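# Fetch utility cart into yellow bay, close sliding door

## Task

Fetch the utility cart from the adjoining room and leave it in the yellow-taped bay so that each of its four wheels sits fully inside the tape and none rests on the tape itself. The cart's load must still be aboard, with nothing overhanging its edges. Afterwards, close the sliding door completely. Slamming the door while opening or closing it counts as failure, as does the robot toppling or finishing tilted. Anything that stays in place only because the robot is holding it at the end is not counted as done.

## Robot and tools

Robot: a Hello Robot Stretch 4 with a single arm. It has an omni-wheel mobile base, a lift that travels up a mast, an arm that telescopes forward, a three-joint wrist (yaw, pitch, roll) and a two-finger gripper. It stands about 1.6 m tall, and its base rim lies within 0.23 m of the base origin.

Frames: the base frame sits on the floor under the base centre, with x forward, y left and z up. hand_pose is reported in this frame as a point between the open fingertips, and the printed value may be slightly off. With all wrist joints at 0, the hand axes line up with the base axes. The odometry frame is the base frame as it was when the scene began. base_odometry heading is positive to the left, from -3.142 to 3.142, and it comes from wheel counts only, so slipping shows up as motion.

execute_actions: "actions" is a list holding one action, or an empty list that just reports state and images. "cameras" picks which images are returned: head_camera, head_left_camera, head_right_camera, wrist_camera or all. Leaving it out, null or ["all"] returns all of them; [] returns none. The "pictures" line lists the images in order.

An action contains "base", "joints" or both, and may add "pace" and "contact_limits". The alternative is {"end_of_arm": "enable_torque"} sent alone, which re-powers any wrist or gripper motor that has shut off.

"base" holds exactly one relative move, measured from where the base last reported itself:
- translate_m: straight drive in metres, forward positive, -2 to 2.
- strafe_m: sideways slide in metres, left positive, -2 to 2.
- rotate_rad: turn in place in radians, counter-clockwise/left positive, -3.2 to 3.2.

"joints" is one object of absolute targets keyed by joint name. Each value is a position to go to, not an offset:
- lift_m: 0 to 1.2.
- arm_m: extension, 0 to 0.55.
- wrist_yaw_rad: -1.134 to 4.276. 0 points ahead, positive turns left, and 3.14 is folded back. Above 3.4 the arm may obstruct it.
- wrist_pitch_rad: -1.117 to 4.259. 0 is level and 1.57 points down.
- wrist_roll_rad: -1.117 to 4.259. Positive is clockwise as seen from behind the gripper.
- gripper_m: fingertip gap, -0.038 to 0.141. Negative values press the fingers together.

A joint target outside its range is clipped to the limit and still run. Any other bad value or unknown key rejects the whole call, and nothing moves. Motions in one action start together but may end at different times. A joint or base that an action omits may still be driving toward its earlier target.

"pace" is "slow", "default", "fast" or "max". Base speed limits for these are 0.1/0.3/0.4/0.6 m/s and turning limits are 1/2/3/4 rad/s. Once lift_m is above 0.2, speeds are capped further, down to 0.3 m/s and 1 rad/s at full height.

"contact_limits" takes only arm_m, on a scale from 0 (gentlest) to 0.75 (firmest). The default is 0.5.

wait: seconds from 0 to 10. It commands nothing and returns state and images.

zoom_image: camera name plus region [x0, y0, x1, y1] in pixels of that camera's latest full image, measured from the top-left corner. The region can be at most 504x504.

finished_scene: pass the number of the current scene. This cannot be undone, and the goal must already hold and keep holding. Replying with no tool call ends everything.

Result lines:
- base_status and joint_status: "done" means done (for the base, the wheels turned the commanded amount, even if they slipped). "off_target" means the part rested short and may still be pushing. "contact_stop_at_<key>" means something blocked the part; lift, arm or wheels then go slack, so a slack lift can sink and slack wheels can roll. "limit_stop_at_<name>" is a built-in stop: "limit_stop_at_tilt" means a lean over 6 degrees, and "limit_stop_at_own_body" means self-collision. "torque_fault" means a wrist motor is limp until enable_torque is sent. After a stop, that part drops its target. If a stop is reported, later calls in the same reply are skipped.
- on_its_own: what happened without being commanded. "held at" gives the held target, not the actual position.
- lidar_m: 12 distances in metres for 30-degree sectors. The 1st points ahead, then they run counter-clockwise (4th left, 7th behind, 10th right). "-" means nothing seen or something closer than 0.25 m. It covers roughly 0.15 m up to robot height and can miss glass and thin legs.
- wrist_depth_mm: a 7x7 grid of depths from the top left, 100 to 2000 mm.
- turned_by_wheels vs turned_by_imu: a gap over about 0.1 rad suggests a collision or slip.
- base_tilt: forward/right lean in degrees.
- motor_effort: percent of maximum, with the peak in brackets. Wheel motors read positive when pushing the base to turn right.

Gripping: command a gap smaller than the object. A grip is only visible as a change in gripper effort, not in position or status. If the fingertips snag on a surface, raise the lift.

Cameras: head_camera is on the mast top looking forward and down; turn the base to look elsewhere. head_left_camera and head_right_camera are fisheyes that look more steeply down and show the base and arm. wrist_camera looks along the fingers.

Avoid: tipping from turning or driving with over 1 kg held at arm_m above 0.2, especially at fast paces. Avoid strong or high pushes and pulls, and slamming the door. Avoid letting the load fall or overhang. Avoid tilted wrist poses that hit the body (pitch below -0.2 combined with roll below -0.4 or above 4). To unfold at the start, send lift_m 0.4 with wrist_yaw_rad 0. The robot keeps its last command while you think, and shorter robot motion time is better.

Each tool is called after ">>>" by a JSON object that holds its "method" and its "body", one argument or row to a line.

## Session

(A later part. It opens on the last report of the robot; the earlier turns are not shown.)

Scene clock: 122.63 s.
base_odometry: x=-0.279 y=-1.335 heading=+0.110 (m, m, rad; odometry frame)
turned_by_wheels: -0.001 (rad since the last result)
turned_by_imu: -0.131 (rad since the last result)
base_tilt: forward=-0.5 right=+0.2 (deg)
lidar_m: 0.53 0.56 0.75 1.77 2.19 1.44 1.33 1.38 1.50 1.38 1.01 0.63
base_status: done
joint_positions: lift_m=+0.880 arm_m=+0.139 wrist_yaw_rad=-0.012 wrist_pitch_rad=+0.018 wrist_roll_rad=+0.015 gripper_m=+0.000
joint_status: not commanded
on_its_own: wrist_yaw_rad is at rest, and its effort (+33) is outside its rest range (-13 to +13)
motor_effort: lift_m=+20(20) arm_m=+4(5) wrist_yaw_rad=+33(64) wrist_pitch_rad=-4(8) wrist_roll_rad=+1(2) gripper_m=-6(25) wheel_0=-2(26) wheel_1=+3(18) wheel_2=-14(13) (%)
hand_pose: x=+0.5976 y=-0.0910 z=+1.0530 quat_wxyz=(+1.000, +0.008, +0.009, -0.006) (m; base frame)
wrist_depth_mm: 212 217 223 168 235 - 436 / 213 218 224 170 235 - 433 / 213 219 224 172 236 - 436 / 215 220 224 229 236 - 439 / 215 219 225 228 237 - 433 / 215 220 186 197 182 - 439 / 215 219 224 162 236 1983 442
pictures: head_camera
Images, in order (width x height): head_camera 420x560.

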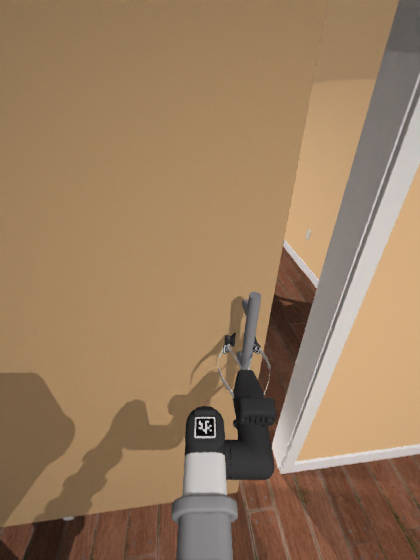

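>>> {"method": "execute_actions", "body": {
  "actions": [
    {"base":{"rotate_rad":0.2},"pace":"slow"}
  ],
  "cameras": []
}}

>>> {"method": "execute_actions", "body": {
  "actions": [
    {"base":{"strafe_m":0.3},"pace":"slow"}
  ],
  "cameras": ["head_camera"]
}}

Scene clock: 128.67 s.
base_odometry: x=-0.280 y=-1.335 heading=+0.308 (m, m, rad; odometry frame)
turned_by_wheels: +0.199 (rad since the last result)
turned_by_imu: +0.092 (rad since the last result)
base_tilt: forward=-1.7 right=+1.0 (deg)
lidar_m: 0.51 0.58 0.80 2.33 1.93 1.40 1.32 1.38 1.41 1.32 0.89 0.60
base_status: done
joint_positions: lift_m=+0.880 arm_m=+0.139 wrist_yaw_rad=-0.019 wrist_pitch_rad=+0.033 wrist_roll_rad=+0.015 gripper_m=+0.000
joint_status: not commanded
on_its_own: wrist_yaw_rad is at rest, and its effort (+52) is outside its rest range (-13 to +13); wrist_pitch_rad is at rest, and its effort (-50) is outside its rest range (-23 to +23)
motor_effort: lift_m=+20(20) arm_m=+6(6) wrist_yaw_rad=+52(60) wrist_pitch_rad=-50(55) wrist_roll_rad=+2(1) gripper_m=-5(10) wheel_0=-1(2) wheel_1=+3(10) wheel_2=-17(26) (%)
hand_pose: x=+0.5966 y=-0.0928 z=+1.0484 quat_wxyz=(+1.000, +0.007, +0.017, -0.010) (m; base frame)
wrist_depth_mm: 221 223 224 166 226 - 1863 / 224 224 224 226 227 - 1863 / 222 224 226 226 229 - 1863 / 224 224 226 228 229 - 1863 / 224 225 227 228 230 - 1921 / 225 227 187 195 178 - 1983 / 228 227 229 158 230 231 1921
pictures: none
No camera images: the call's "cameras" was empty. Leave "cameras" out to get every camera's image.

Scene clock: 132.80 s.
base_odometry: x=-0.371 y=-1.050 heading=+0.307 (m, m, rad; odometry frame)
turned_by_wheels: -0.001 (rad since the last result)
turned_by_imu: -0.374 (rad since the last result)
base_tilt: forward=-2.8 right=+1.6 (deg)
lidar_m: 0.47 0.46 0.51 0.79 2.19 1.78 1.46 1.40 1.52 1.54 1.42 0.79
base_status: done
joint_positions: lift_m=+0.880 arm_m=+0.139 wrist_yaw_rad=-0.014 wrist_pitch_rad=+0.021 wrist_roll_rad=+0.014 gripper_m=+0.000
joint_status: not commanded
on_its_own: wrist_yaw_rad is at rest, and its effort (+37) is outside its rest range (-13 to +13)
motor_effort: lift_m=+20(20) arm_m=+5(6) wrist_yaw_rad=+37(51) wrist_pitch_rad=-15(68) wrist_roll_rad=+1(4) gripper_m=-3(6) wheel_0=-2(3) wheel_1=+5(9) wheel_2=-14(17) (%)
hand_pose: x=+0.5972 y=-0.0914 z=+1.0520 quat_wxyz=(+1.000, +0.007, +0.010, -0.007) (m; base frame)
wrist_depth_mm: 186 200 216 166 - 452 410 / 185 200 216 165 - 459 404 / 184 198 213 164 - 459 404 / 183 197 214 166 - 462 397 / 182 196 213 166 - 459 399 / 182 196 205 165 189 462 399 / 181 191 209 150 - 415 399
pictures: head_camera
Images, in order (width x height): head_camera 420x560.

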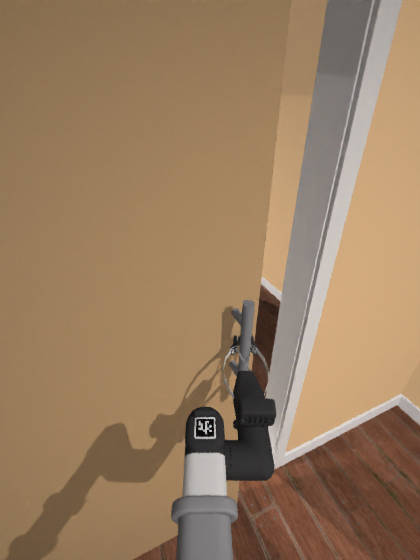

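>>> {"method": "execute_actions", "body": {
  "actions": [
    {"joints":{"gripper_m":0.1}}
  ],
  "cameras": []
}}

>>> {"method": "execute_actions", "body": {
  "actions": [
    {"base":{"translate_m":-0.25},"joints":{"arm_m":0}}
  ],
  "cameras": []
}}

>>> {"method": "execute_actions", "body": {
  "actions": [
    {"base":{"rotate_rad":1.98},"joints":{"lift_m":0.3,"gripper_m":0.0}}
  ]
}}

Scene clock: 157.47 s.
base_odometry: x=-0.371 y=-1.050 heading=+0.307 (m, m, rad; odometry frame)
turned_by_wheels: +0.000 (rad since the last result)
turned_by_imu: +0.000 (rad since the last result)
base_tilt: forward=-2.9 right=+1.6 (deg)
lidar_m: 0.49 0.45 0.51 0.79 2.19 1.79 1.44 1.40 1.55 1.56 1.39 0.79
base_status: not commanded
joint_positions: lift_m=+0.880 arm_m=+0.139 wrist_yaw_rad=-0.013 wrist_pitch_rad=+0.021 wrist_roll_rad=+0.014 gripper_m=+0.100
joint_status: all done
on_its_own: wrist_yaw_rad is at rest, and its effort (+36) is outside its rest range (-13 to +13)
motor_effort: lift_m=+20(20) arm_m=+5(5) wrist_yaw_rad=+36(38) wrist_pitch_rad=-16(17) wrist_roll_rad=+2(1) gripper_m=-1(3) wheel_0=-1(1) wheel_1=+5(5) wheel_2=-13(14) (%)
hand_pose: x=+0.5972 y=-0.0913 z=+1.0520 quat_wxyz=(+1.000, +0.007, +0.010, -0.007) (m; base frame)
wrist_depth_mm: 185 200 216 165 - 452 407 / 184 200 216 165 - 459 407 / 183 198 215 166 - 462 404 / 183 197 213 167 - 462 404 / 182 196 213 166 - 466 404 / 182 196 206 164 191 469 402 / 181 191 209 147 1118 424 402
pictures: none
No camera images: the call's "cameras" was empty. Leave "cameras" out to get every camera's image.

Scene clock: 159.77 s.
base_odometry: x=-0.609 y=-1.125 heading=+0.307 (m, m, rad; odometry frame)
turned_by_wheels: +0.000 (rad since the last result)
turned_by_imu: -0.048 (rad since the last result)
base_tilt: forward=-0.4 right=+0.1 (deg)
lidar_m: 0.68 0.67 0.74 1.18 2.08 1.64 1.26 1.23 1.33 1.67 1.59 1.00
base_status: done
joint_positions: lift_m=+0.880 arm_m=+0.001 wrist_yaw_rad=+0.000 wrist_pitch_rad=+0.018 wrist_roll_rad=+0.015 gripper_m=+0.100
joint_status: all done
motor_effort: lift_m=+18(20) arm_m=-6(7) wrist_yaw_rad=-2(36) wrist_pitch_rad=-7(28) wrist_roll_rad=+0(1) gripper_m=+0(3) wheel_0=-1(15) wheel_1=-2(17) wheel_2=+0(16) (%)
hand_pose: x=+0.4604 y=-0.0874 z=+1.0530 quat_wxyz=(+1.000, +0.008, +0.009, +0.000) (m; base frame)
wrist_depth_mm: 436 473 512 559 842 788 891 / 433 473 512 569 854 798 891 / 433 473 512 544 842 809 904 / 433 469 517 544 820 798 891 / 436 473 512 559 866 798 931 / 439 466 198 554 213 788 904 / 439 462 512 145 809 768 917
pictures: none
No camera images: the call's "cameras" was empty. Leave "cameras" out to get every camera's image.

Scene clock: 163.00 s.
base_odometry: x=-0.609 y=-1.125 heading=+2.287 (m, m, rad; odometry frame)
turned_by_wheels: +1.980 (rad since the last result)
turned_by_imu: +1.991 (rad since the last result)
base_tilt: forward=-0.3 right=+0.3 (deg)
lidar_m: 2.08 1.83 1.30 1.23 1.27 1.70 1.59 1.09 0.68 0.67 0.69 1.00
base_status: done
joint_positions: lift_m=+0.300 arm_m=+0.001 wrist_yaw_rad=+0.000 wrist_pitch_rad=+0.018 wrist_roll_rad=+0.015 gripper_m=+0.000
joint_status: all done
motor_effort: lift_m=+13(16) arm_m=-6(6) wrist_yaw_rad=-2(3) wrist_pitch_rad=-6(7) wrist_roll_rad=+0(0) gripper_m=-5(4) wheel_0=+0(5) wheel_1=-1(4) wheel_2=-2(8) (%)
hand_pose: x=+0.4604 y=-0.0874 z=+0.4733 quat_wxyz=(+1.000, +0.008, +0.009, +0.000) (m; base frame)
wrist_depth_mm: 1863 1921 1863 1921 1863 1397 991 / 1863 1921 1808 1863 1983 1464 991 / 1921 1921 1921 1921 1983 1430 991 / 1921 1921 1863 1921 1863 1499 991 / 1921 1921 1921 1808 1983 1499 1008 / 1863 1863 1863 195 1499 1499 1008 / 1229 1255 1098 1281 1138 1160 1008
pictures: head_camera, head_left_camera, head_right_camera, wrist_camera
Images, in order (width x height): head_camera 420x560, head_left_camera 420x672, head_right_camera 420x672, wrist_camera 616x392.

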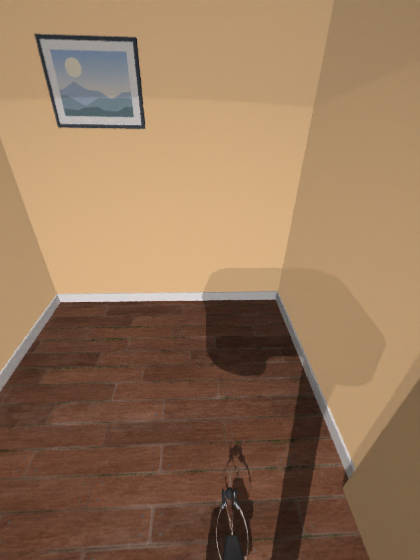

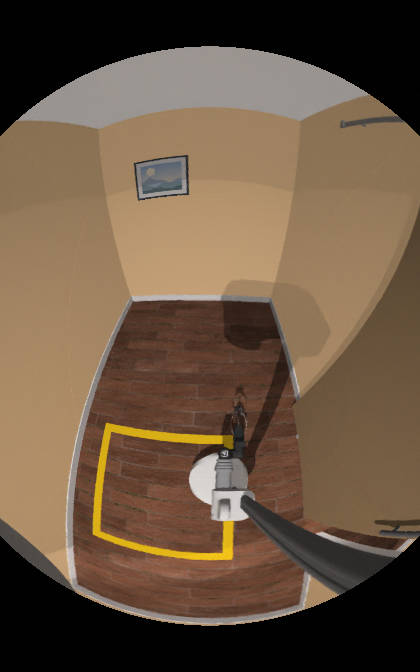

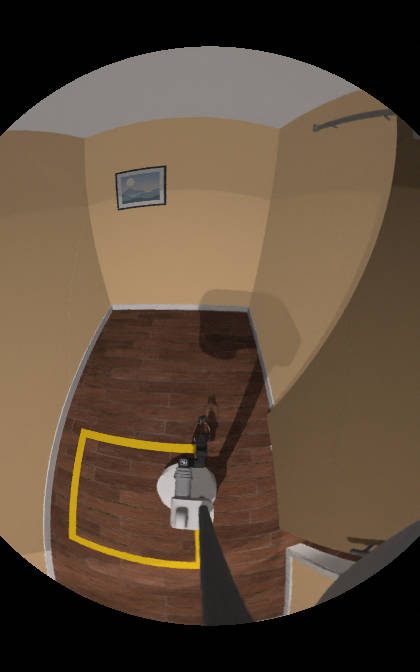

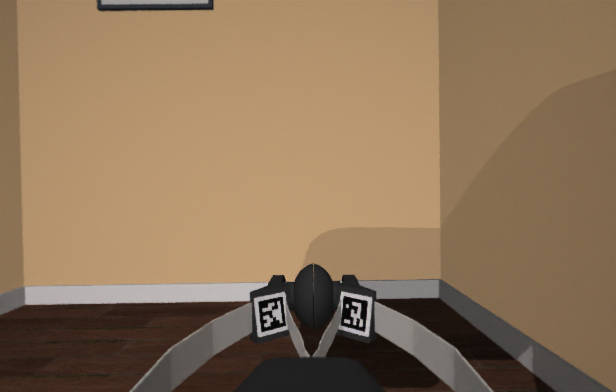

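>>> {"method": "execute_actions", "body": {
  "actions": [
    {"base":{"translate_m":-0.65},"joints":{"wrist_yaw_rad":-1.13}}
  ],
  "cameras": []
}}

>>> {"method": "execute_actions", "body": {
  "actions": [
    {"base":{"strafe_m":-0.2}}
  ]
}}

Scene clock: 172.50 s.
base_odometry: x=-0.183 y=-1.616 heading=+2.287 (m, m, rad; odometry frame)
turned_by_wheels: +0.000 (rad since the last result)
turned_by_imu: +0.000 (rad since the last result)
base_tilt: forward=-0.4 right=+0.3 (deg)
lidar_m: 2.74 1.82 1.28 1.21 1.25 1.02 0.96 1.00 0.80 0.74 0.67 0.98
base_status: done
joint_positions: lift_m=+0.300 arm_m=+0.001 wrist_yaw_rad=-1.127 wrist_pitch_rad=+0.018 wrist_roll_rad=+0.015 gripper_m=+0.000
joint_status: all done
joint sent to its limit — the command would take wrist_yaw_rad past its lower limit, so that joint was sent only as far as its limit.
motor_effort: lift_m=+14(14) arm_m=-6(6) wrist_yaw_rad=-3(12) wrist_pitch_rad=-7(6) wrist_roll_rad=-1(1) gripper_m=-7(3) wheel_0=+0(4) wheel_1=-1(5) wheel_2=-1(10) (%)
hand_pose: x=+0.2168 y=-0.2980 z=+0.4733 quat_wxyz=(+0.845, +0.011, +0.004, -0.534) (m; base frame)
wrist_depth_mm: 991 866 741 668 621 - - / 991 854 750 676 609 1863 - / 976 842 759 676 615 1863 1756 / 1008 866 750 691 615 - - / 991 866 759 683 621 - - / 1008 866 750 196 597 1661 1618 / 1008 891 741 647 609 1138 1160
pictures: none
No camera images: the call's "cameras" was empty. Leave "cameras" out to get every camera's image.

Scene clock: 174.43 s.
base_odometry: x=-0.032 y=-1.484 heading=+2.286 (m, m, rad; odometry frame)
turned_by_wheels: +0.000 (rad since the last result)
turned_by_imu: +0.000 (rad since the last result)
base_tilt: forward=-0.4 right=+0.3 (deg)
lidar_m: 2.05 2.11 1.51 1.40 1.44 1.01 0.96 0.83 0.58 0.53 0.49 0.69
base_status: done
joint_positions: lift_m=+0.300 arm_m=+0.001 wrist_yaw_rad=-1.127 wrist_pitch_rad=+0.018 wrist_roll_rad=+0.015 gripper_m=+0.000
joint_status: not commanded
motor_effort: lift_m=+14(14) arm_m=-6(6) wrist_yaw_rad=-2(3) wrist_pitch_rad=-6(9) wrist_roll_rad=+0(0) gripper_m=-6(9) wheel_0=-2(8) wheel_1=+0(14) wheel_2=+0(1) (%)
hand_pose: x=+0.2168 y=-0.2980 z=+0.4733 quat_wxyz=(+0.845, +0.011, +0.004, -0.534) (m; base frame)
wrist_depth_mm: 661 574 500 455 424 - - / 661 580 508 452 421 1661 - / 668 569 512 455 421 1983 - / 668 580 508 459 421 - - / 668 585 508 459 427 - - / 683 585 504 196 407 1499 1499 / 676 585 496 439 413 1118 1182
pictures: head_camera, head_left_camera, head_right_camera, wrist_camera
Images, in order (width x height): head_camera 420x560, head_left_camera 420x672, head_right_camera 420x672, wrist_camera 616x392.

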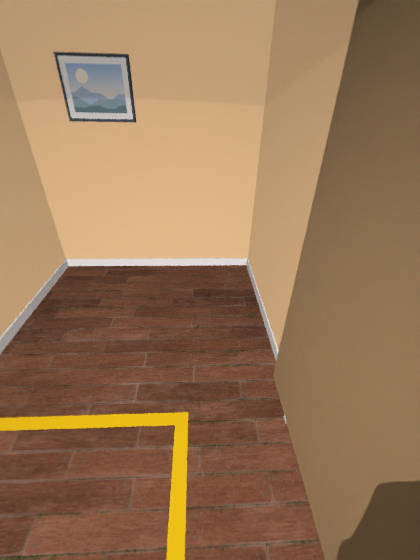

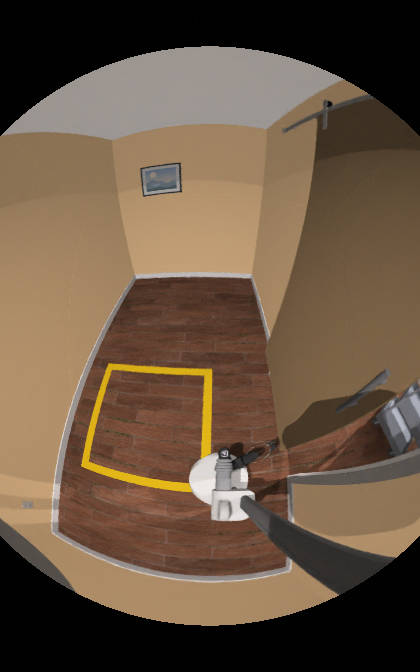

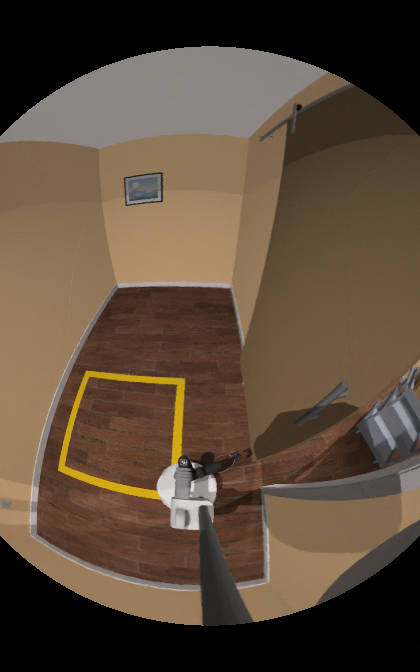

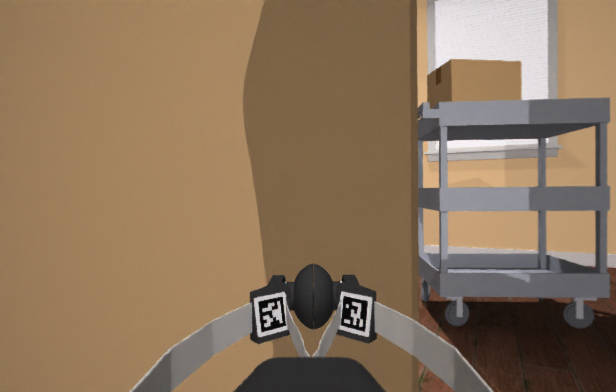

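>>> {"method": "execute_actions", "body": {
  "actions": [
    {"base":{"translate_m":-0.1}}
  ],
  "cameras": []
}}

>>> {"method": "execute_actions", "body": {
  "actions": [
    {"base":{"strafe_m":-0.2}}
  ]
}}

Scene clock: 181.83 s.
base_odometry: x=+0.034 y=-1.560 heading=+2.286 (m, m, rad; odometry frame)
turned_by_wheels: +0.000 (rad since the last result)
turned_by_imu: -0.001 (rad since the last result)
base_tilt: forward=-0.4 right=+0.2 (deg)
lidar_m: 2.06 2.10 1.51 1.42 1.28 0.91 0.85 0.82 0.58 0.53 0.57 0.69
base_status: done
joint_positions: lift_m=+0.300 arm_m=+0.001 wrist_yaw_rad=-1.127 wrist_pitch_rad=+0.018 wrist_roll_rad=+0.015 gripper_m=+0.000
joint_status: not commanded
motor_effort: lift_m=+14(14) arm_m=-5(6) wrist_yaw_rad=-3(3) wrist_pitch_rad=-8(8) wrist_roll_rad=+0(0) gripper_m=-3(4) wheel_0=-1(5) wheel_1=-1(5) wheel_2=+1(9) (%)
hand_pose: x=+0.2168 y=-0.2980 z=+0.4733 quat_wxyz=(+0.845, +0.011, +0.004, -0.534) (m; base frame)
wrist_depth_mm: 676 580 504 466 - - 392 / 676 574 512 477 - 1756 399 / 676 574 508 469 - 1863 399 / 676 580 512 473 - - 397 / 676 591 517 473 - - 397 / 683 580 508 195 1464 1576 394 / 691 591 500 459 1138 1138 399
pictures: none
No camera images: the call's "cameras" was empty. Leave "cameras" out to get every camera's image.

Scene clock: 183.77 s.
base_odometry: x=+0.185 y=-1.429 heading=+2.286 (m, m, rad; odometry frame)
turned_by_wheels: +0.000 (rad since the last result)
turned_by_imu: +0.000 (rad since the last result)
base_tilt: forward=-0.4 right=+0.2 (deg)
lidar_m: 1.10 2.37 1.69 1.63 1.28 0.91 0.86 0.54 0.37 0.34 0.42 0.39
base_status: done
joint_positions: lift_m=+0.300 arm_m=+0.001 wrist_yaw_rad=-1.127 wrist_pitch_rad=+0.018 wrist_roll_rad=+0.015 gripper_m=+0.000
joint_status: not commanded
motor_effort: lift_m=+14(14) arm_m=-6(6) wrist_yaw_rad=-3(3) wrist_pitch_rad=-8(7) wrist_roll_rad=+0(0) gripper_m=-7(3) wheel_0=+0(9) wheel_1=+0(9) wheel_2=+0(0) (%)
hand_pose: x=+0.2168 y=-0.2980 z=+0.4733 quat_wxyz=(+0.845, +0.011, +0.004, -0.534) (m; base frame)
wrist_depth_mm: 343 298 283 - - - - / 345 298 285 - 1537 1499 820 / 347 298 285 - - - 809 / 345 301 286 - - - 809 / 351 301 283 - - - 946 / 349 301 278 195 1308 1336 820 / 353 304 277 1308 1160 1138 683
pictures: head_camera, head_left_camera, head_right_camera, wrist_camera
Images, in order (width x height): head_camera 420x560, head_left_camera 420x672, head_right_camera 420x672, wrist_camera 616x392.

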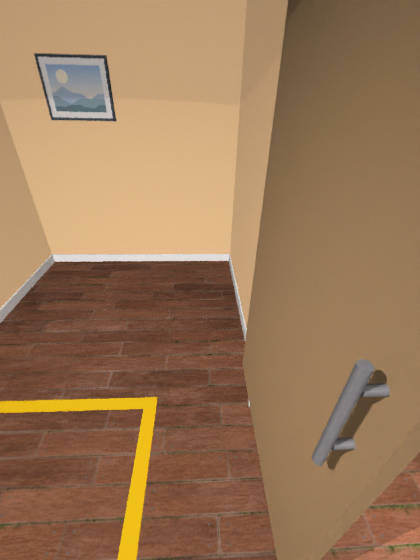

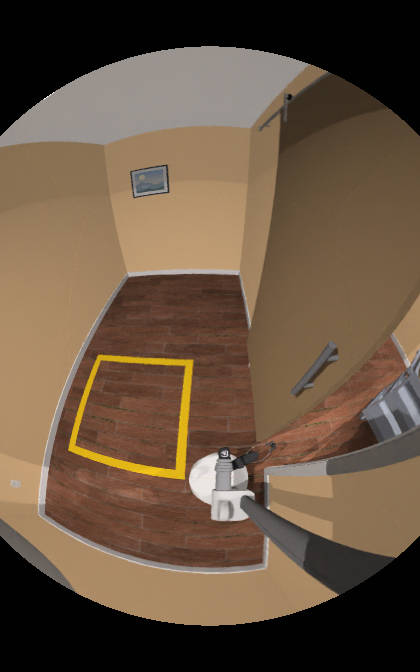

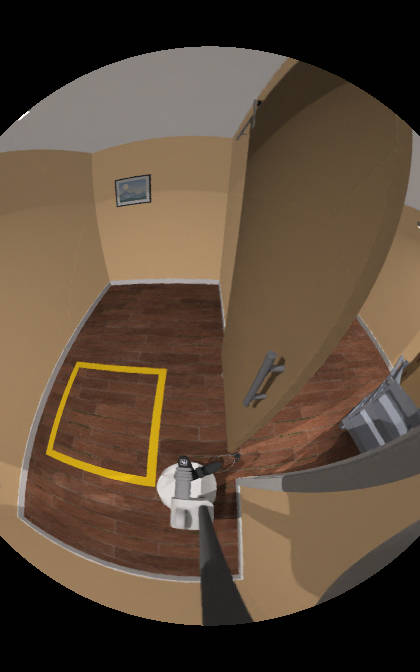

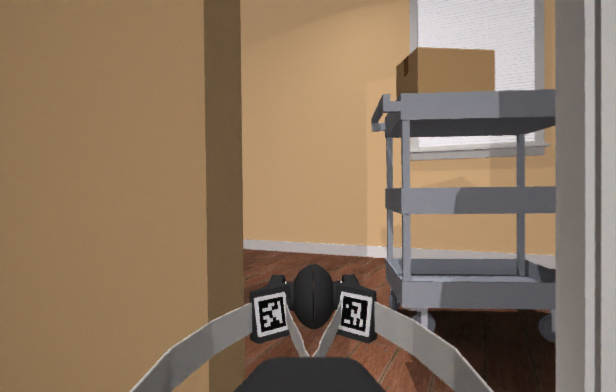

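>>> {"method": "execute_actions", "body": {
  "actions": [
    {"base":{"strafe_m":-0.05}}
  ],
  "cameras": []
}}

>>> {"method": "execute_actions", "body": {
  "actions": [
    {"base":{"translate_m":0.35},"pace":"slow"}
  ]
}}

Scene clock: 191.73 s.
base_odometry: x=+0.223 y=-1.396 heading=+2.286 (m, m, rad; odometry frame)
turned_by_wheels: +0.000 (rad since the last result)
turned_by_imu: -0.001 (rad since the last result)
base_tilt: forward=-0.4 right=+0.2 (deg)
lidar_m: 0.93 2.46 1.76 1.67 1.25 0.90 0.84 0.49 0.32 0.27 1.42 0.37
base_status: done
joint_positions: lift_m=+0.300 arm_m=+0.001 wrist_yaw_rad=-1.127 wrist_pitch_rad=+0.018 wrist_roll_rad=+0.015 gripper_m=+0.000
joint_status: not commanded
motor_effort: lift_m=+14(14) arm_m=-6(6) wrist_yaw_rad=-3(2) wrist_pitch_rad=-6(6) wrist_roll_rad=+0(1) gripper_m=-7(3) wheel_0=-2(7) wheel_1=-1(11) wheel_2=+0(0) (%)
hand_pose: x=+0.2168 y=-0.2980 z=+0.4733 quat_wxyz=(+0.845, +0.011, +0.004, -0.534) (m; base frame)
wrist_depth_mm: 263 234 - - - - - / 267 234 - - 1537 1464 1281 / 266 235 - - - - - / 267 236 - - - - 1281 / 268 236 - - - - - / 270 236 260 195 1336 1336 1308 / 271 235 1098 1308 1138 1118 1160
pictures: none
No camera images: the call's "cameras" was empty. Leave "cameras" out to get every camera's image.

Scene clock: 196.53 s.
base_odometry: x=-0.007 y=-1.131 heading=+2.286 (m, m, rad; odometry frame)
turned_by_wheels: +0.000 (rad since the last result)
turned_by_imu: -0.005 (rad since the last result)
base_tilt: forward=-0.4 right=+0.2 (deg)
lidar_m: 0.87 2.46 1.76 1.67 1.73 1.28 1.20 0.44 0.42 1.35 0.36 0.31
base_status: done
joint_positions: lift_m=+0.300 arm_m=-0.001 wrist_yaw_rad=-1.127 wrist_pitch_rad=+0.019 wrist_roll_rad=+0.015 gripper_m=+0.000
joint_status: not commanded
motor_effort: lift_m=+14(14) arm_m=+3(6) wrist_yaw_rad=-2(11) wrist_pitch_rad=-11(8) wrist_roll_rad=+0(1) gripper_m=-6(10) wheel_0=+2(4) wheel_1=+3(10) wheel_2=-2(24) (%)
hand_pose: x=+0.2152 y=-0.2980 z=+0.4731 quat_wxyz=(+0.845, +0.011, +0.004, -0.534) (m; base frame)
wrist_depth_mm: 247 214 206 - - - 1308 / 247 215 206 - - 1430 1138 / 249 216 207 - - - - / 251 217 206 - - - - / 251 217 206 - - - - / 251 218 199 196 1576 1499 1138 / 252 218 199 1281 1138 1160 1205
pictures: head_camera, head_left_camera, head_right_camera, wrist_camera
Images, in order (width x height): head_camera 420x560, head_left_camera 420x672, head_right_camera 420x672, wrist_camera 616x392.

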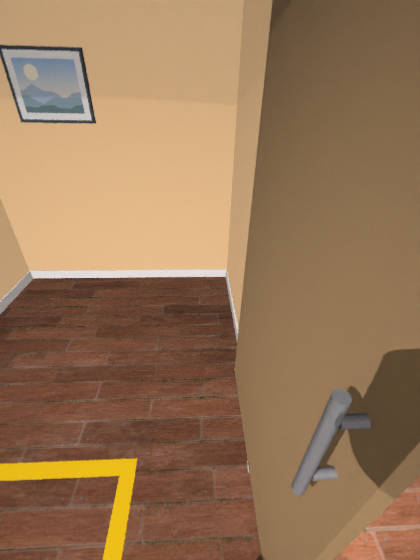

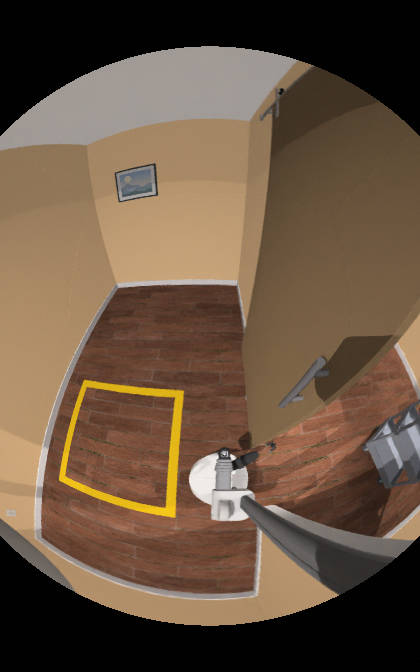

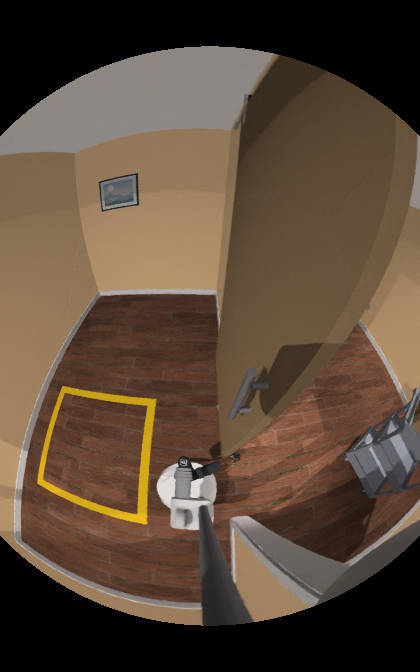

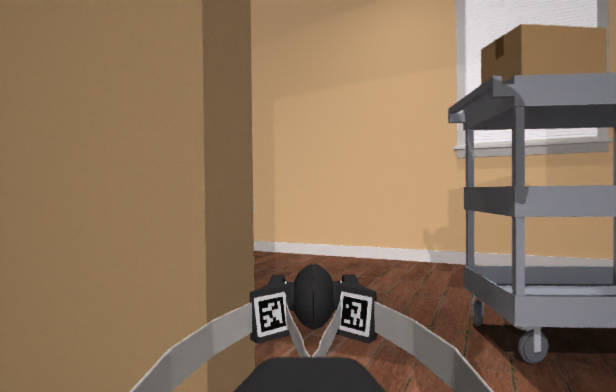

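>>> {"method": "execute_actions", "body": {
  "actions": [
    {"base":{"rotate_rad":0.06},"pace":"slow"}
  ],
  "cameras": []
}}

>>> {"method": "execute_actions", "body": {
  "actions": [
    {"base":{"translate_m":0.4},"pace":"slow"}
  ]
}}

Scene clock: 201.00 s.
base_odometry: x=-0.007 y=-1.132 heading=+2.346 (m, m, rad; odometry frame)
turned_by_wheels: +0.059 (rad since the last result)
turned_by_imu: +0.059 (rad since the last result)
base_tilt: forward=-0.3 right=+0.2 (deg)
lidar_m: 1.09 2.30 1.74 1.68 1.70 1.24 1.15 0.38 0.40 1.35 0.30 0.33
base_status: done
joint_positions: lift_m=+0.300 arm_m=-0.001 wrist_yaw_rad=-1.128 wrist_pitch_rad=+0.019 wrist_roll_rad=+0.015 gripper_m=+0.000
joint_status: not commanded
motor_effort: lift_m=+14(14) arm_m=+3(4) wrist_yaw_rad=+0(1) wrist_pitch_rad=-7(8) wrist_roll_rad=-1(0) gripper_m=-6(6) wheel_0=-1(5) wheel_1=-2(7) wheel_2=-5(5) (%)
hand_pose: x=+0.2150 y=-0.2981 z=+0.4731 quat_wxyz=(+0.845, +0.011, +0.004, -0.534) (m; base frame)
wrist_depth_mm: 282 236 208 - - - 1366 / 283 238 209 - - - 1098 / 286 239 211 - - - - / 285 240 211 - - - - / 287 241 212 - - - - / 287 242 208 195 192 1618 1098 / 290 243 202 154 1118 1118 1160
pictures: none
No camera images: the call's "cameras" was empty. Leave "cameras" out to get every camera's image.

Scene clock: 206.27 s.
base_odometry: x=-0.286 y=-0.846 heading=+2.346 (m, m, rad; odometry frame)
turned_by_wheels: +0.000 (rad since the last result)
turned_by_imu: -0.006 (rad since the last result)
base_tilt: forward=-0.5 right=+0.2 (deg)
lidar_m: 1.17 2.21 1.72 1.67 1.72 1.67 1.13 0.74 1.41 1.39 0.33 0.33
base_status: done
joint_positions: lift_m=+0.300 arm_m=-0.001 wrist_yaw_rad=-1.127 wrist_pitch_rad=+0.018 wrist_roll_rad=+0.015 gripper_m=+0.000
joint_status: not commanded
motor_effort: lift_m=+14(14) arm_m=+3(3) wrist_yaw_rad=-2(9) wrist_pitch_rad=-8(8) wrist_roll_rad=+0(1) gripper_m=-8(11) wheel_0=+2(5) wheel_1=+2(5) wheel_2=-3(22) (%)
hand_pose: x=+0.2152 y=-0.2980 z=+0.4733 quat_wxyz=(+0.845, +0.011, +0.004, -0.534) (m; base frame)
wrist_depth_mm: 298 253 219 353 - - - / 300 254 220 353 - - - / 303 253 220 355 - - - / 303 256 221 355 - - - / 306 256 223 353 - - - / 306 256 217 195 1499 1756 1756 / 310 258 215 157 1138 1138 1205
pictures: head_camera, head_left_camera, head_right_camera, wrist_camera
Images, in order (width x height): head_camera 420x560, head_left_camera 420x672, head_right_camera 420x672, wrist_camera 616x392.

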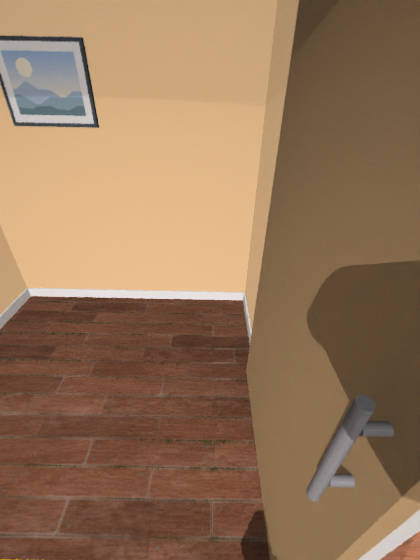

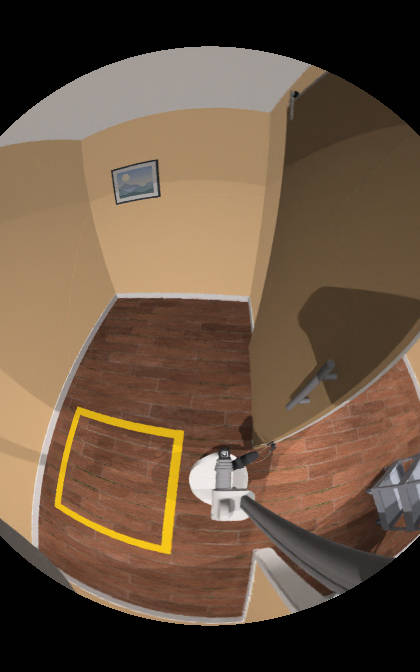

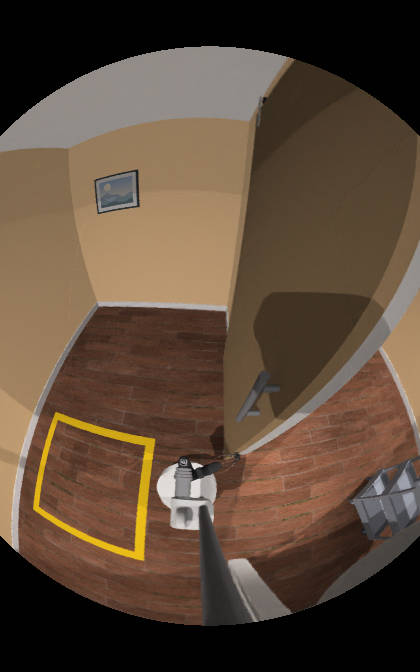

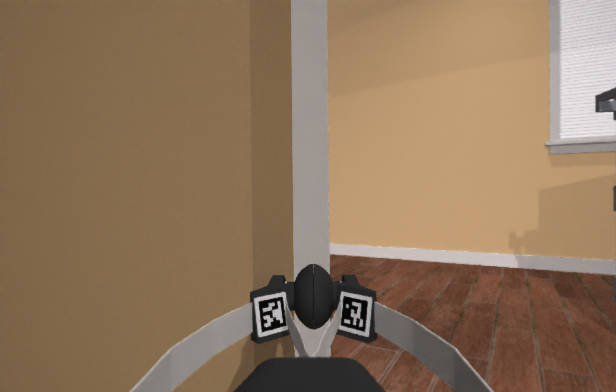

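>>> {"method": "execute_actions", "body": {
  "actions": [
    {"base":{"translate_m":-0.25}}
  ],
  "cameras": []
}}

>>> {"method": "execute_actions", "body": {
  "actions": [
    {"base":{"rotate_rad":-1.57},"joints":{"wrist_yaw_rad":0}}
  ]
}}

Scene clock: 221.37 s.
base_odometry: x=-0.111 y=-1.024 heading=+2.346 (m, m, rad; odometry frame)
turned_by_wheels: +0.000 (rad since the last result)
turned_by_imu: -0.001 (rad since the last result)
base_tilt: forward=-0.3 right=+0.3 (deg)
lidar_m: 1.10 2.32 1.74 1.67 1.77 1.41 1.12 0.52 1.50 1.37 3.21 0.51
base_status: done
joint_positions: lift_m=+0.300 arm_m=-0.001 wrist_yaw_rad=-1.127 wrist_pitch_rad=+0.018 wrist_roll_rad=+0.015 gripper_m=+0.000
joint_status: not commanded
motor_effort: lift_m=+14(14) arm_m=+3(3) wrist_yaw_rad=-2(2) wrist_pitch_rad=-7(8) wrist_roll_rad=-1(0) gripper_m=-7(6) wheel_0=-1(5) wheel_1=-1(4) wheel_2=+0(10) (%)
hand_pose: x=+0.2152 y=-0.2980 z=+0.4733 quat_wxyz=(+0.845, +0.011, +0.004, -0.534) (m; base frame)
wrist_depth_mm: 353 477 - - - - - / 353 477 - - - - 1281 / 351 480 - - - - - / 351 480 - - - - - / 351 477 - - - - - / 349 480 1756 195 1499 1808 1430 / 349 449 1078 1281 1118 1138 1205
pictures: none
No camera images: the call's "cameras" was empty. Leave "cameras" out to get every camera's image.

Scene clock: 223.43 s.
base_odometry: x=-0.111 y=-1.024 heading=+0.776 (m, m, rad; odometry frame)
turned_by_wheels: -1.570 (rad since the last result)
turned_by_imu: -1.580 (rad since the last result)
base_tilt: forward=-0.5 right=+0.3 (deg)
lidar_m: 1.34 3.22 0.53 1.13 2.33 1.73 1.64 1.75 1.40 1.13 0.51 1.50
base_status: done
joint_positions: lift_m=+0.300 arm_m=-0.001 wrist_yaw_rad=+0.000 wrist_pitch_rad=+0.018 wrist_roll_rad=+0.015 gripper_m=+0.000
joint_status: all done
motor_effort: lift_m=+14(14) arm_m=+4(3) wrist_yaw_rad=-2(2) wrist_pitch_rad=-7(8) wrist_roll_rad=+0(1) gripper_m=-6(3) wheel_0=+1(5) wheel_1=+2(11) wheel_2=+2(9) (%)
hand_pose: x=+0.4588 y=-0.0875 z=+0.4733 quat_wxyz=(+1.000, +0.008, +0.009, +0.000) (m; base frame)
wrist_depth_mm: - - - - - - - / - - - 1430 1281 - - / - - - - - - - / - - - - - - - / - - - - - - - / 1863 1863 1808 195 1205 1366 1756 / 1229 1255 1078 1255 1118 1118 1205
pictures: head_camera, head_left_camera, head_right_camera, wrist_camera
Images, in order (width x height): head_camera 420x560, head_left_camera 420x672, head_right_camera 420x672, wrist_camera 616x392.

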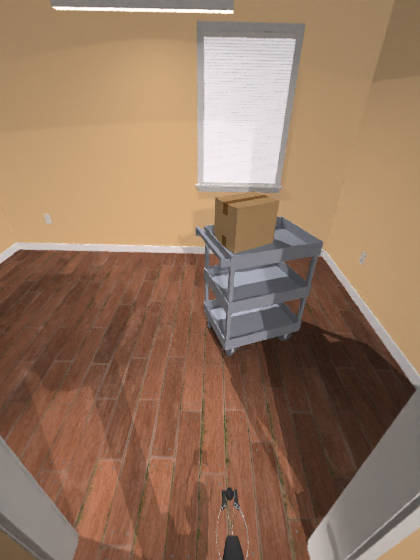

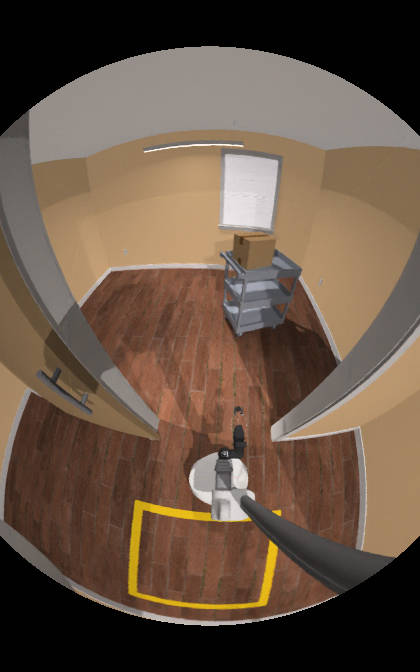

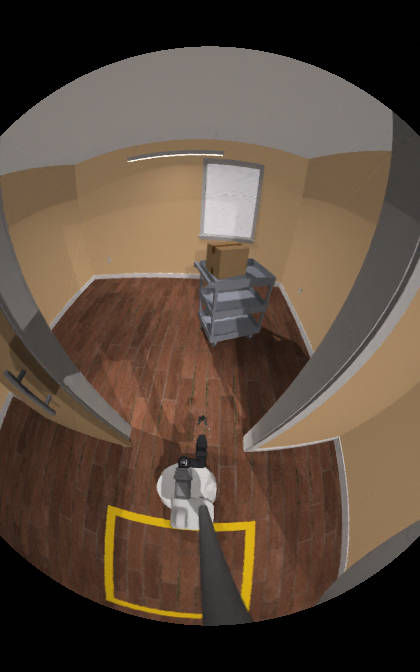

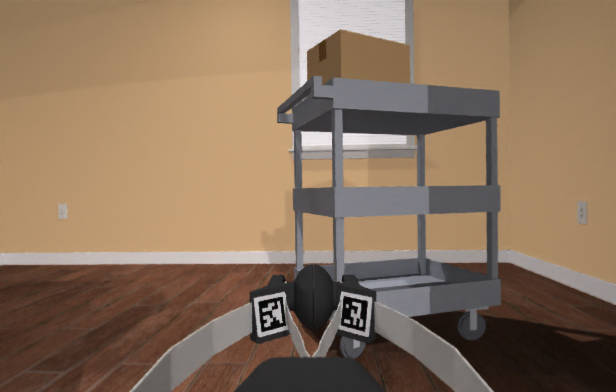

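>>> {"method": "execute_actions", "body": {
  "actions": [
    {"base":{"translate_m":1.0},"joints":{"lift_m":0.7}}
  ],
  "cameras": []
}}

>>> {"method": "execute_actions", "body": {
  "actions": [
    {"base":{"strafe_m":0.7}}
  ],
  "cameras": []
}}

>>> {"method": "execute_actions", "body": {
  "actions": [
    {"base":{"rotate_rad":-0.7}}
  ]
}}

Scene clock: 244.23 s.
base_odometry: x=+0.602 y=-0.324 heading=+0.776 (m, m, rad; odometry frame)
turned_by_wheels: +0.000 (rad since the last result)
turned_by_imu: -0.005 (rad since the last result)
base_tilt: forward=-0.4 right=+0.2 (deg)
lidar_m: 0.48 2.13 2.40 1.93 0.71 0.73 2.66 0.70 0.82 1.38 0.72 0.38
base_status: done
joint_positions: lift_m=+0.700 arm_m=-0.001 wrist_yaw_rad=-0.001 wrist_pitch_rad=+0.009 wrist_roll_rad=+0.015 gripper_m=+0.000
joint_status: all done
motor_effort: lift_m=+19(23) arm_m=+3(3) wrist_yaw_rad=+1(9) wrist_pitch_rad=+19(20) wrist_roll_rad=+0(0) gripper_m=-6(8) wheel_0=+1(6) wheel_1=+3(3) wheel_2=+0(11) (%)
hand_pose: x=+0.4587 y=-0.0878 z=+0.8754 quat_wxyz=(+1.000, +0.008, +0.005, -0.001) (m; base frame)
wrist_depth_mm: 1983 1921 1863 1921 1921 1863 1863 / 1921 1921 1863 1921 353 357 430 / 1863 1921 1983 500 353 355 421 / 1921 1863 1921 500 353 353 418 / 1921 1921 1921 473 355 355 418 / - 1863 373 200 324 353 415 / 1921 1983 1863 160 191 160 172
pictures: none
No camera images: the call's "cameras" was empty. Leave "cameras" out to get every camera's image.

Scene clock: 247.90 s.
base_odometry: x=+0.112 y=+0.176 heading=+0.776 (m, m, rad; odometry frame)
turned_by_wheels: +0.000 (rad since the last result)
turned_by_imu: -0.004 (rad since the last result)
base_tilt: forward=-0.4 right=+0.2 (deg)
lidar_m: 2.06 2.16 1.68 1.63 0.70 0.53 0.50 0.51 1.27 2.09 0.86 0.95
base_status: done
joint_positions: lift_m=+0.700 arm_m=-0.001 wrist_yaw_rad=+0.000 wrist_pitch_rad=+0.018 wrist_roll_rad=+0.015 gripper_m=+0.000
joint_status: not commanded
motor_effort: lift_m=+19(19) arm_m=+4(3) wrist_yaw_rad=-2(14) wrist_pitch_rad=-4(19) wrist_roll_rad=+0(1) gripper_m=-5(8) wheel_0=-1(11) wheel_1=+0(10) wheel_2=+0(1) (%)
hand_pose: x=+0.4588 y=-0.0875 z=+0.8729 quat_wxyz=(+1.000, +0.007, +0.009, +0.000) (m; base frame)
wrist_depth_mm: 1983 1863 1863 1863 1921 1756 1708 / 1863 1921 1921 1921 1863 1921 1808 / 1983 1921 1983 1983 1921 1863 1808 / 1983 - 1921 1921 1863 1808 1808 / 1983 1921 1983 1863 1863 1863 1921 / 1983 1921 1921 195 1921 1863 1808 / - 1921 1863 1863 1863 1863 1808
pictures: none
No camera images: the call's "cameras" was empty. Leave "cameras" out to get every camera's image.

Scene clock: 249.37 s.
base_odometry: x=+0.112 y=+0.176 heading=+0.077 (m, m, rad; odometry frame)
turned_by_wheels: -0.700 (rad since the last result)
turned_by_imu: -0.704 (rad since the last result)
base_tilt: forward=-0.4 right=+0.2 (deg)
lidar_m: 0.87 2.04 2.08 1.78 1.62 0.88 0.59 0.50 0.52 1.27 1.32 0.84
base_status: done
joint_positions: lift_m=+0.700 arm_m=-0.001 wrist_yaw_rad=+0.000 wrist_pitch_rad=+0.018 wrist_roll_rad=+0.015 gripper_m=+0.000
joint_status: not commanded
motor_effort: lift_m=+19(19) arm_m=+3(3) wrist_yaw_rad=-2(3) wrist_pitch_rad=-7(5) wrist_roll_rad=+0(1) gripper_m=-7(5) wheel_0=+2(7) wheel_1=+4(6) wheel_2=+1(8) (%)
hand_pose: x=+0.4588 y=-0.0874 z=+0.8729 quat_wxyz=(+1.000, +0.007, +0.009, +0.000) (m; base frame)
wrist_depth_mm: 1661 1863 - - - 1983 1661 / 1661 1808 - - - 1983 1661 / 1708 1756 - - 788 1983 1661 / 1708 1921 - - 798 1921 1661 / 1618 1863 - 788 699 640 1708 / 1661 1863 - 196 1281 1205 1708 / 1661 1756 1921 842 976 627 1756
pictures: head_camera, head_left_camera, head_right_camera, wrist_camera
Images, in order (width x height): head_camera 420x560, head_left_camera 420x672, head_right_camera 420x672, wrist_camera 616x392.

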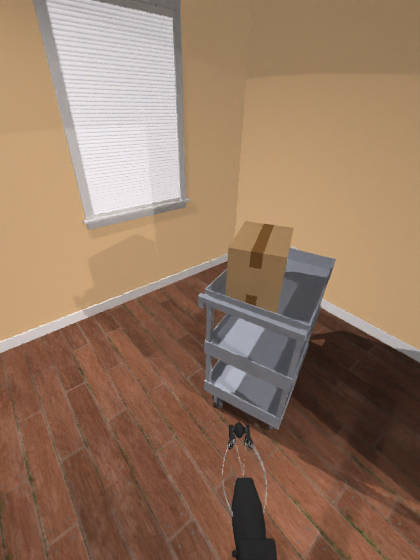

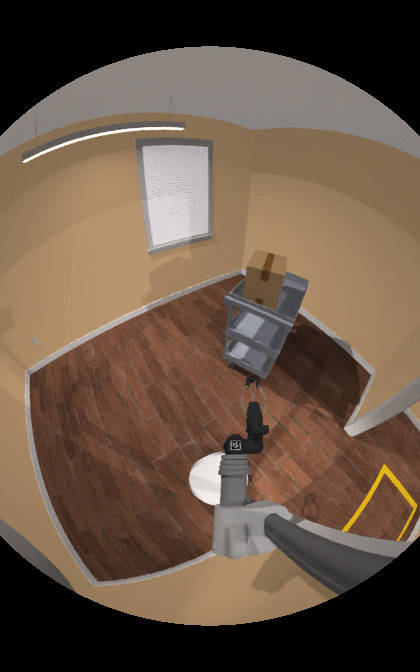

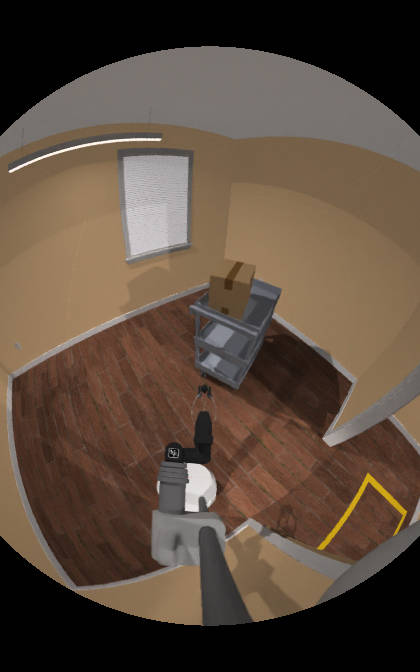

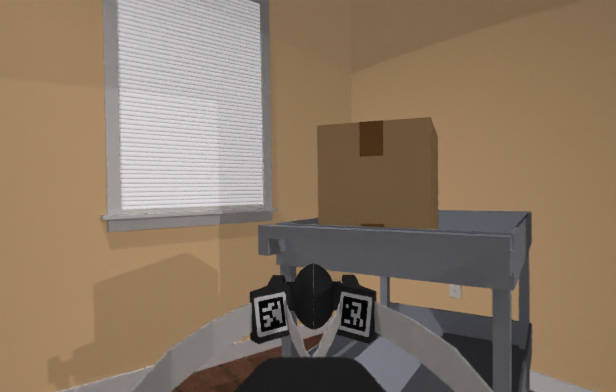

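>>> {"method": "execute_actions", "body": {
  "actions": [
    {"base":{"rotate_rad":-0.45},"joints":{"lift_m":0.665,"wrist_roll_rad":1.57,"gripper_m":0.1}}
  ],
  "cameras": []
}}

>>> {"method": "execute_actions", "body": {
  "actions": [
    {"base":{"strafe_m":0.36}}
  ]
}}

Scene clock: 262.70 s.
base_odometry: x=+0.112 y=+0.176 heading=-0.373 (m, m, rad; odometry frame)
turned_by_wheels: -0.450 (rad since the last result)
turned_by_imu: -0.454 (rad since the last result)
base_tilt: forward=-0.4 right=+0.2 (deg)
lidar_m: 0.85 0.93 2.06 2.12 1.73 1.61 0.80 0.56 0.49 0.52 1.23 1.62
base_status: done
joint_positions: lift_m=+0.665 arm_m=-0.001 wrist_yaw_rad=+0.000 wrist_pitch_rad=+0.018 wrist_roll_rad=+1.570 gripper_m=+0.100
joint_status: all done
motor_effort: lift_m=+13(19) arm_m=+4(3) wrist_yaw_rad=-2(2) wrist_pitch_rad=-5(5) wrist_roll_rad=+0(2) gripper_m=-1(7) wheel_0=+2(6) wheel_1=+3(8) wheel_2=+1(7) (%)
hand_pose: x=+0.4588 y=-0.0874 z=+0.8384 quat_wxyz=(+0.707, +0.707, +0.006, -0.006) (m; base frame)
wrist_depth_mm: 1756 1808 1708 1708 1708 1661 1336 / 1921 1863 1863 1863 1863 1863 1308 / 1983 1983 1983 1983 1921 1921 1308 / - - - - - 1983 1336 / - - - 1281 1308 1281 1118 / - - 200 707 213 683 991 / - - 798 146 1336 707 1078
pictures: none
No camera images: the call's "cameras" was empty. Leave "cameras" out to get every camera's image.

Scene clock: 265.23 s.
base_odometry: x=+0.243 y=+0.511 heading=-0.373 (m, m, rad; odometry frame)
turned_by_wheels: +0.000 (rad since the last result)
turned_by_imu: -0.002 (rad since the last result)
base_tilt: forward=-0.3 right=+0.2 (deg)
lidar_m: 0.87 1.83 1.73 1.76 1.60 1.46 1.30 0.87 0.84 0.85 1.55 0.88
base_status: done
joint_positions: lift_m=+0.665 arm_m=-0.001 wrist_yaw_rad=+0.000 wrist_pitch_rad=+0.018 wrist_roll_rad=+1.570 gripper_m=+0.100
joint_status: not commanded
motor_effort: lift_m=+14(14) arm_m=+3(3) wrist_yaw_rad=-2(2) wrist_pitch_rad=-7(7) wrist_roll_rad=+1(0) gripper_m=-3(1) wheel_0=+2(7) wheel_1=+2(12) wheel_2=+0(0) (%)
hand_pose: x=+0.4588 y=-0.0874 z=+0.8384 quat_wxyz=(+0.707, +0.707, +0.006, -0.006) (m; base frame)
wrist_depth_mm: 1921 1863 1863 1863 1863 1921 1308 / - - 1983 1863 1863 707 1008 / - - - 707 1336 707 1078 / - - 788 707 - 715 1060 / - - 788 732 - 732 1078 / - - 200 750 213 723 946 / - - - 146 - 1756 1281
pictures: head_camera, head_left_camera, head_right_camera, wrist_camera
Images, in order (width x height): head_camera 420x560, head_left_camera 420x672, head_right_camera 420x672, wrist_camera 616x392.

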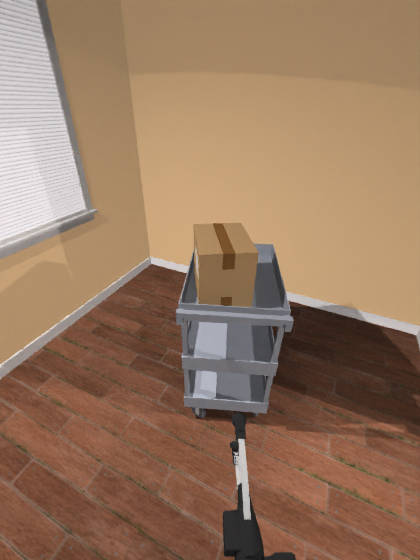

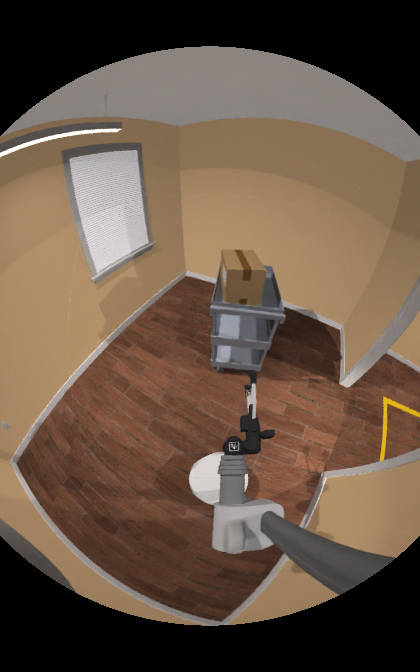

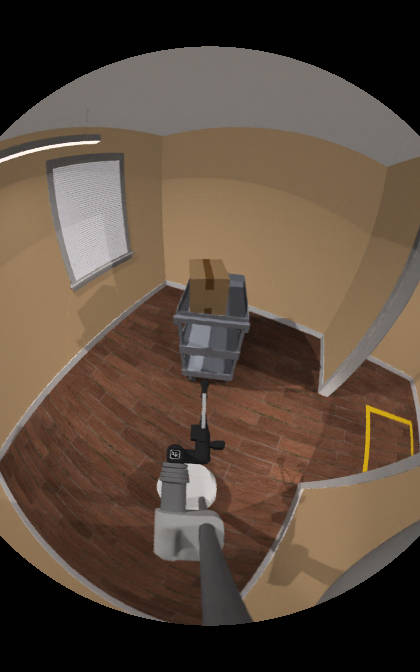

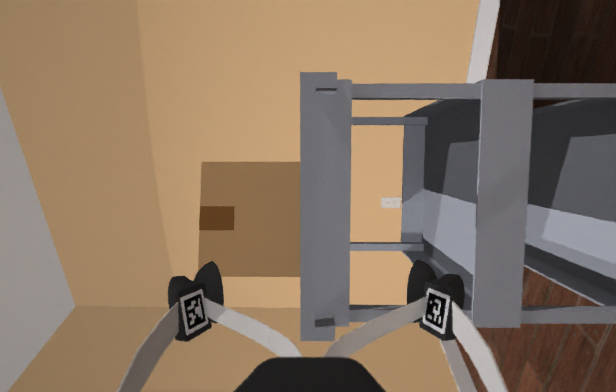

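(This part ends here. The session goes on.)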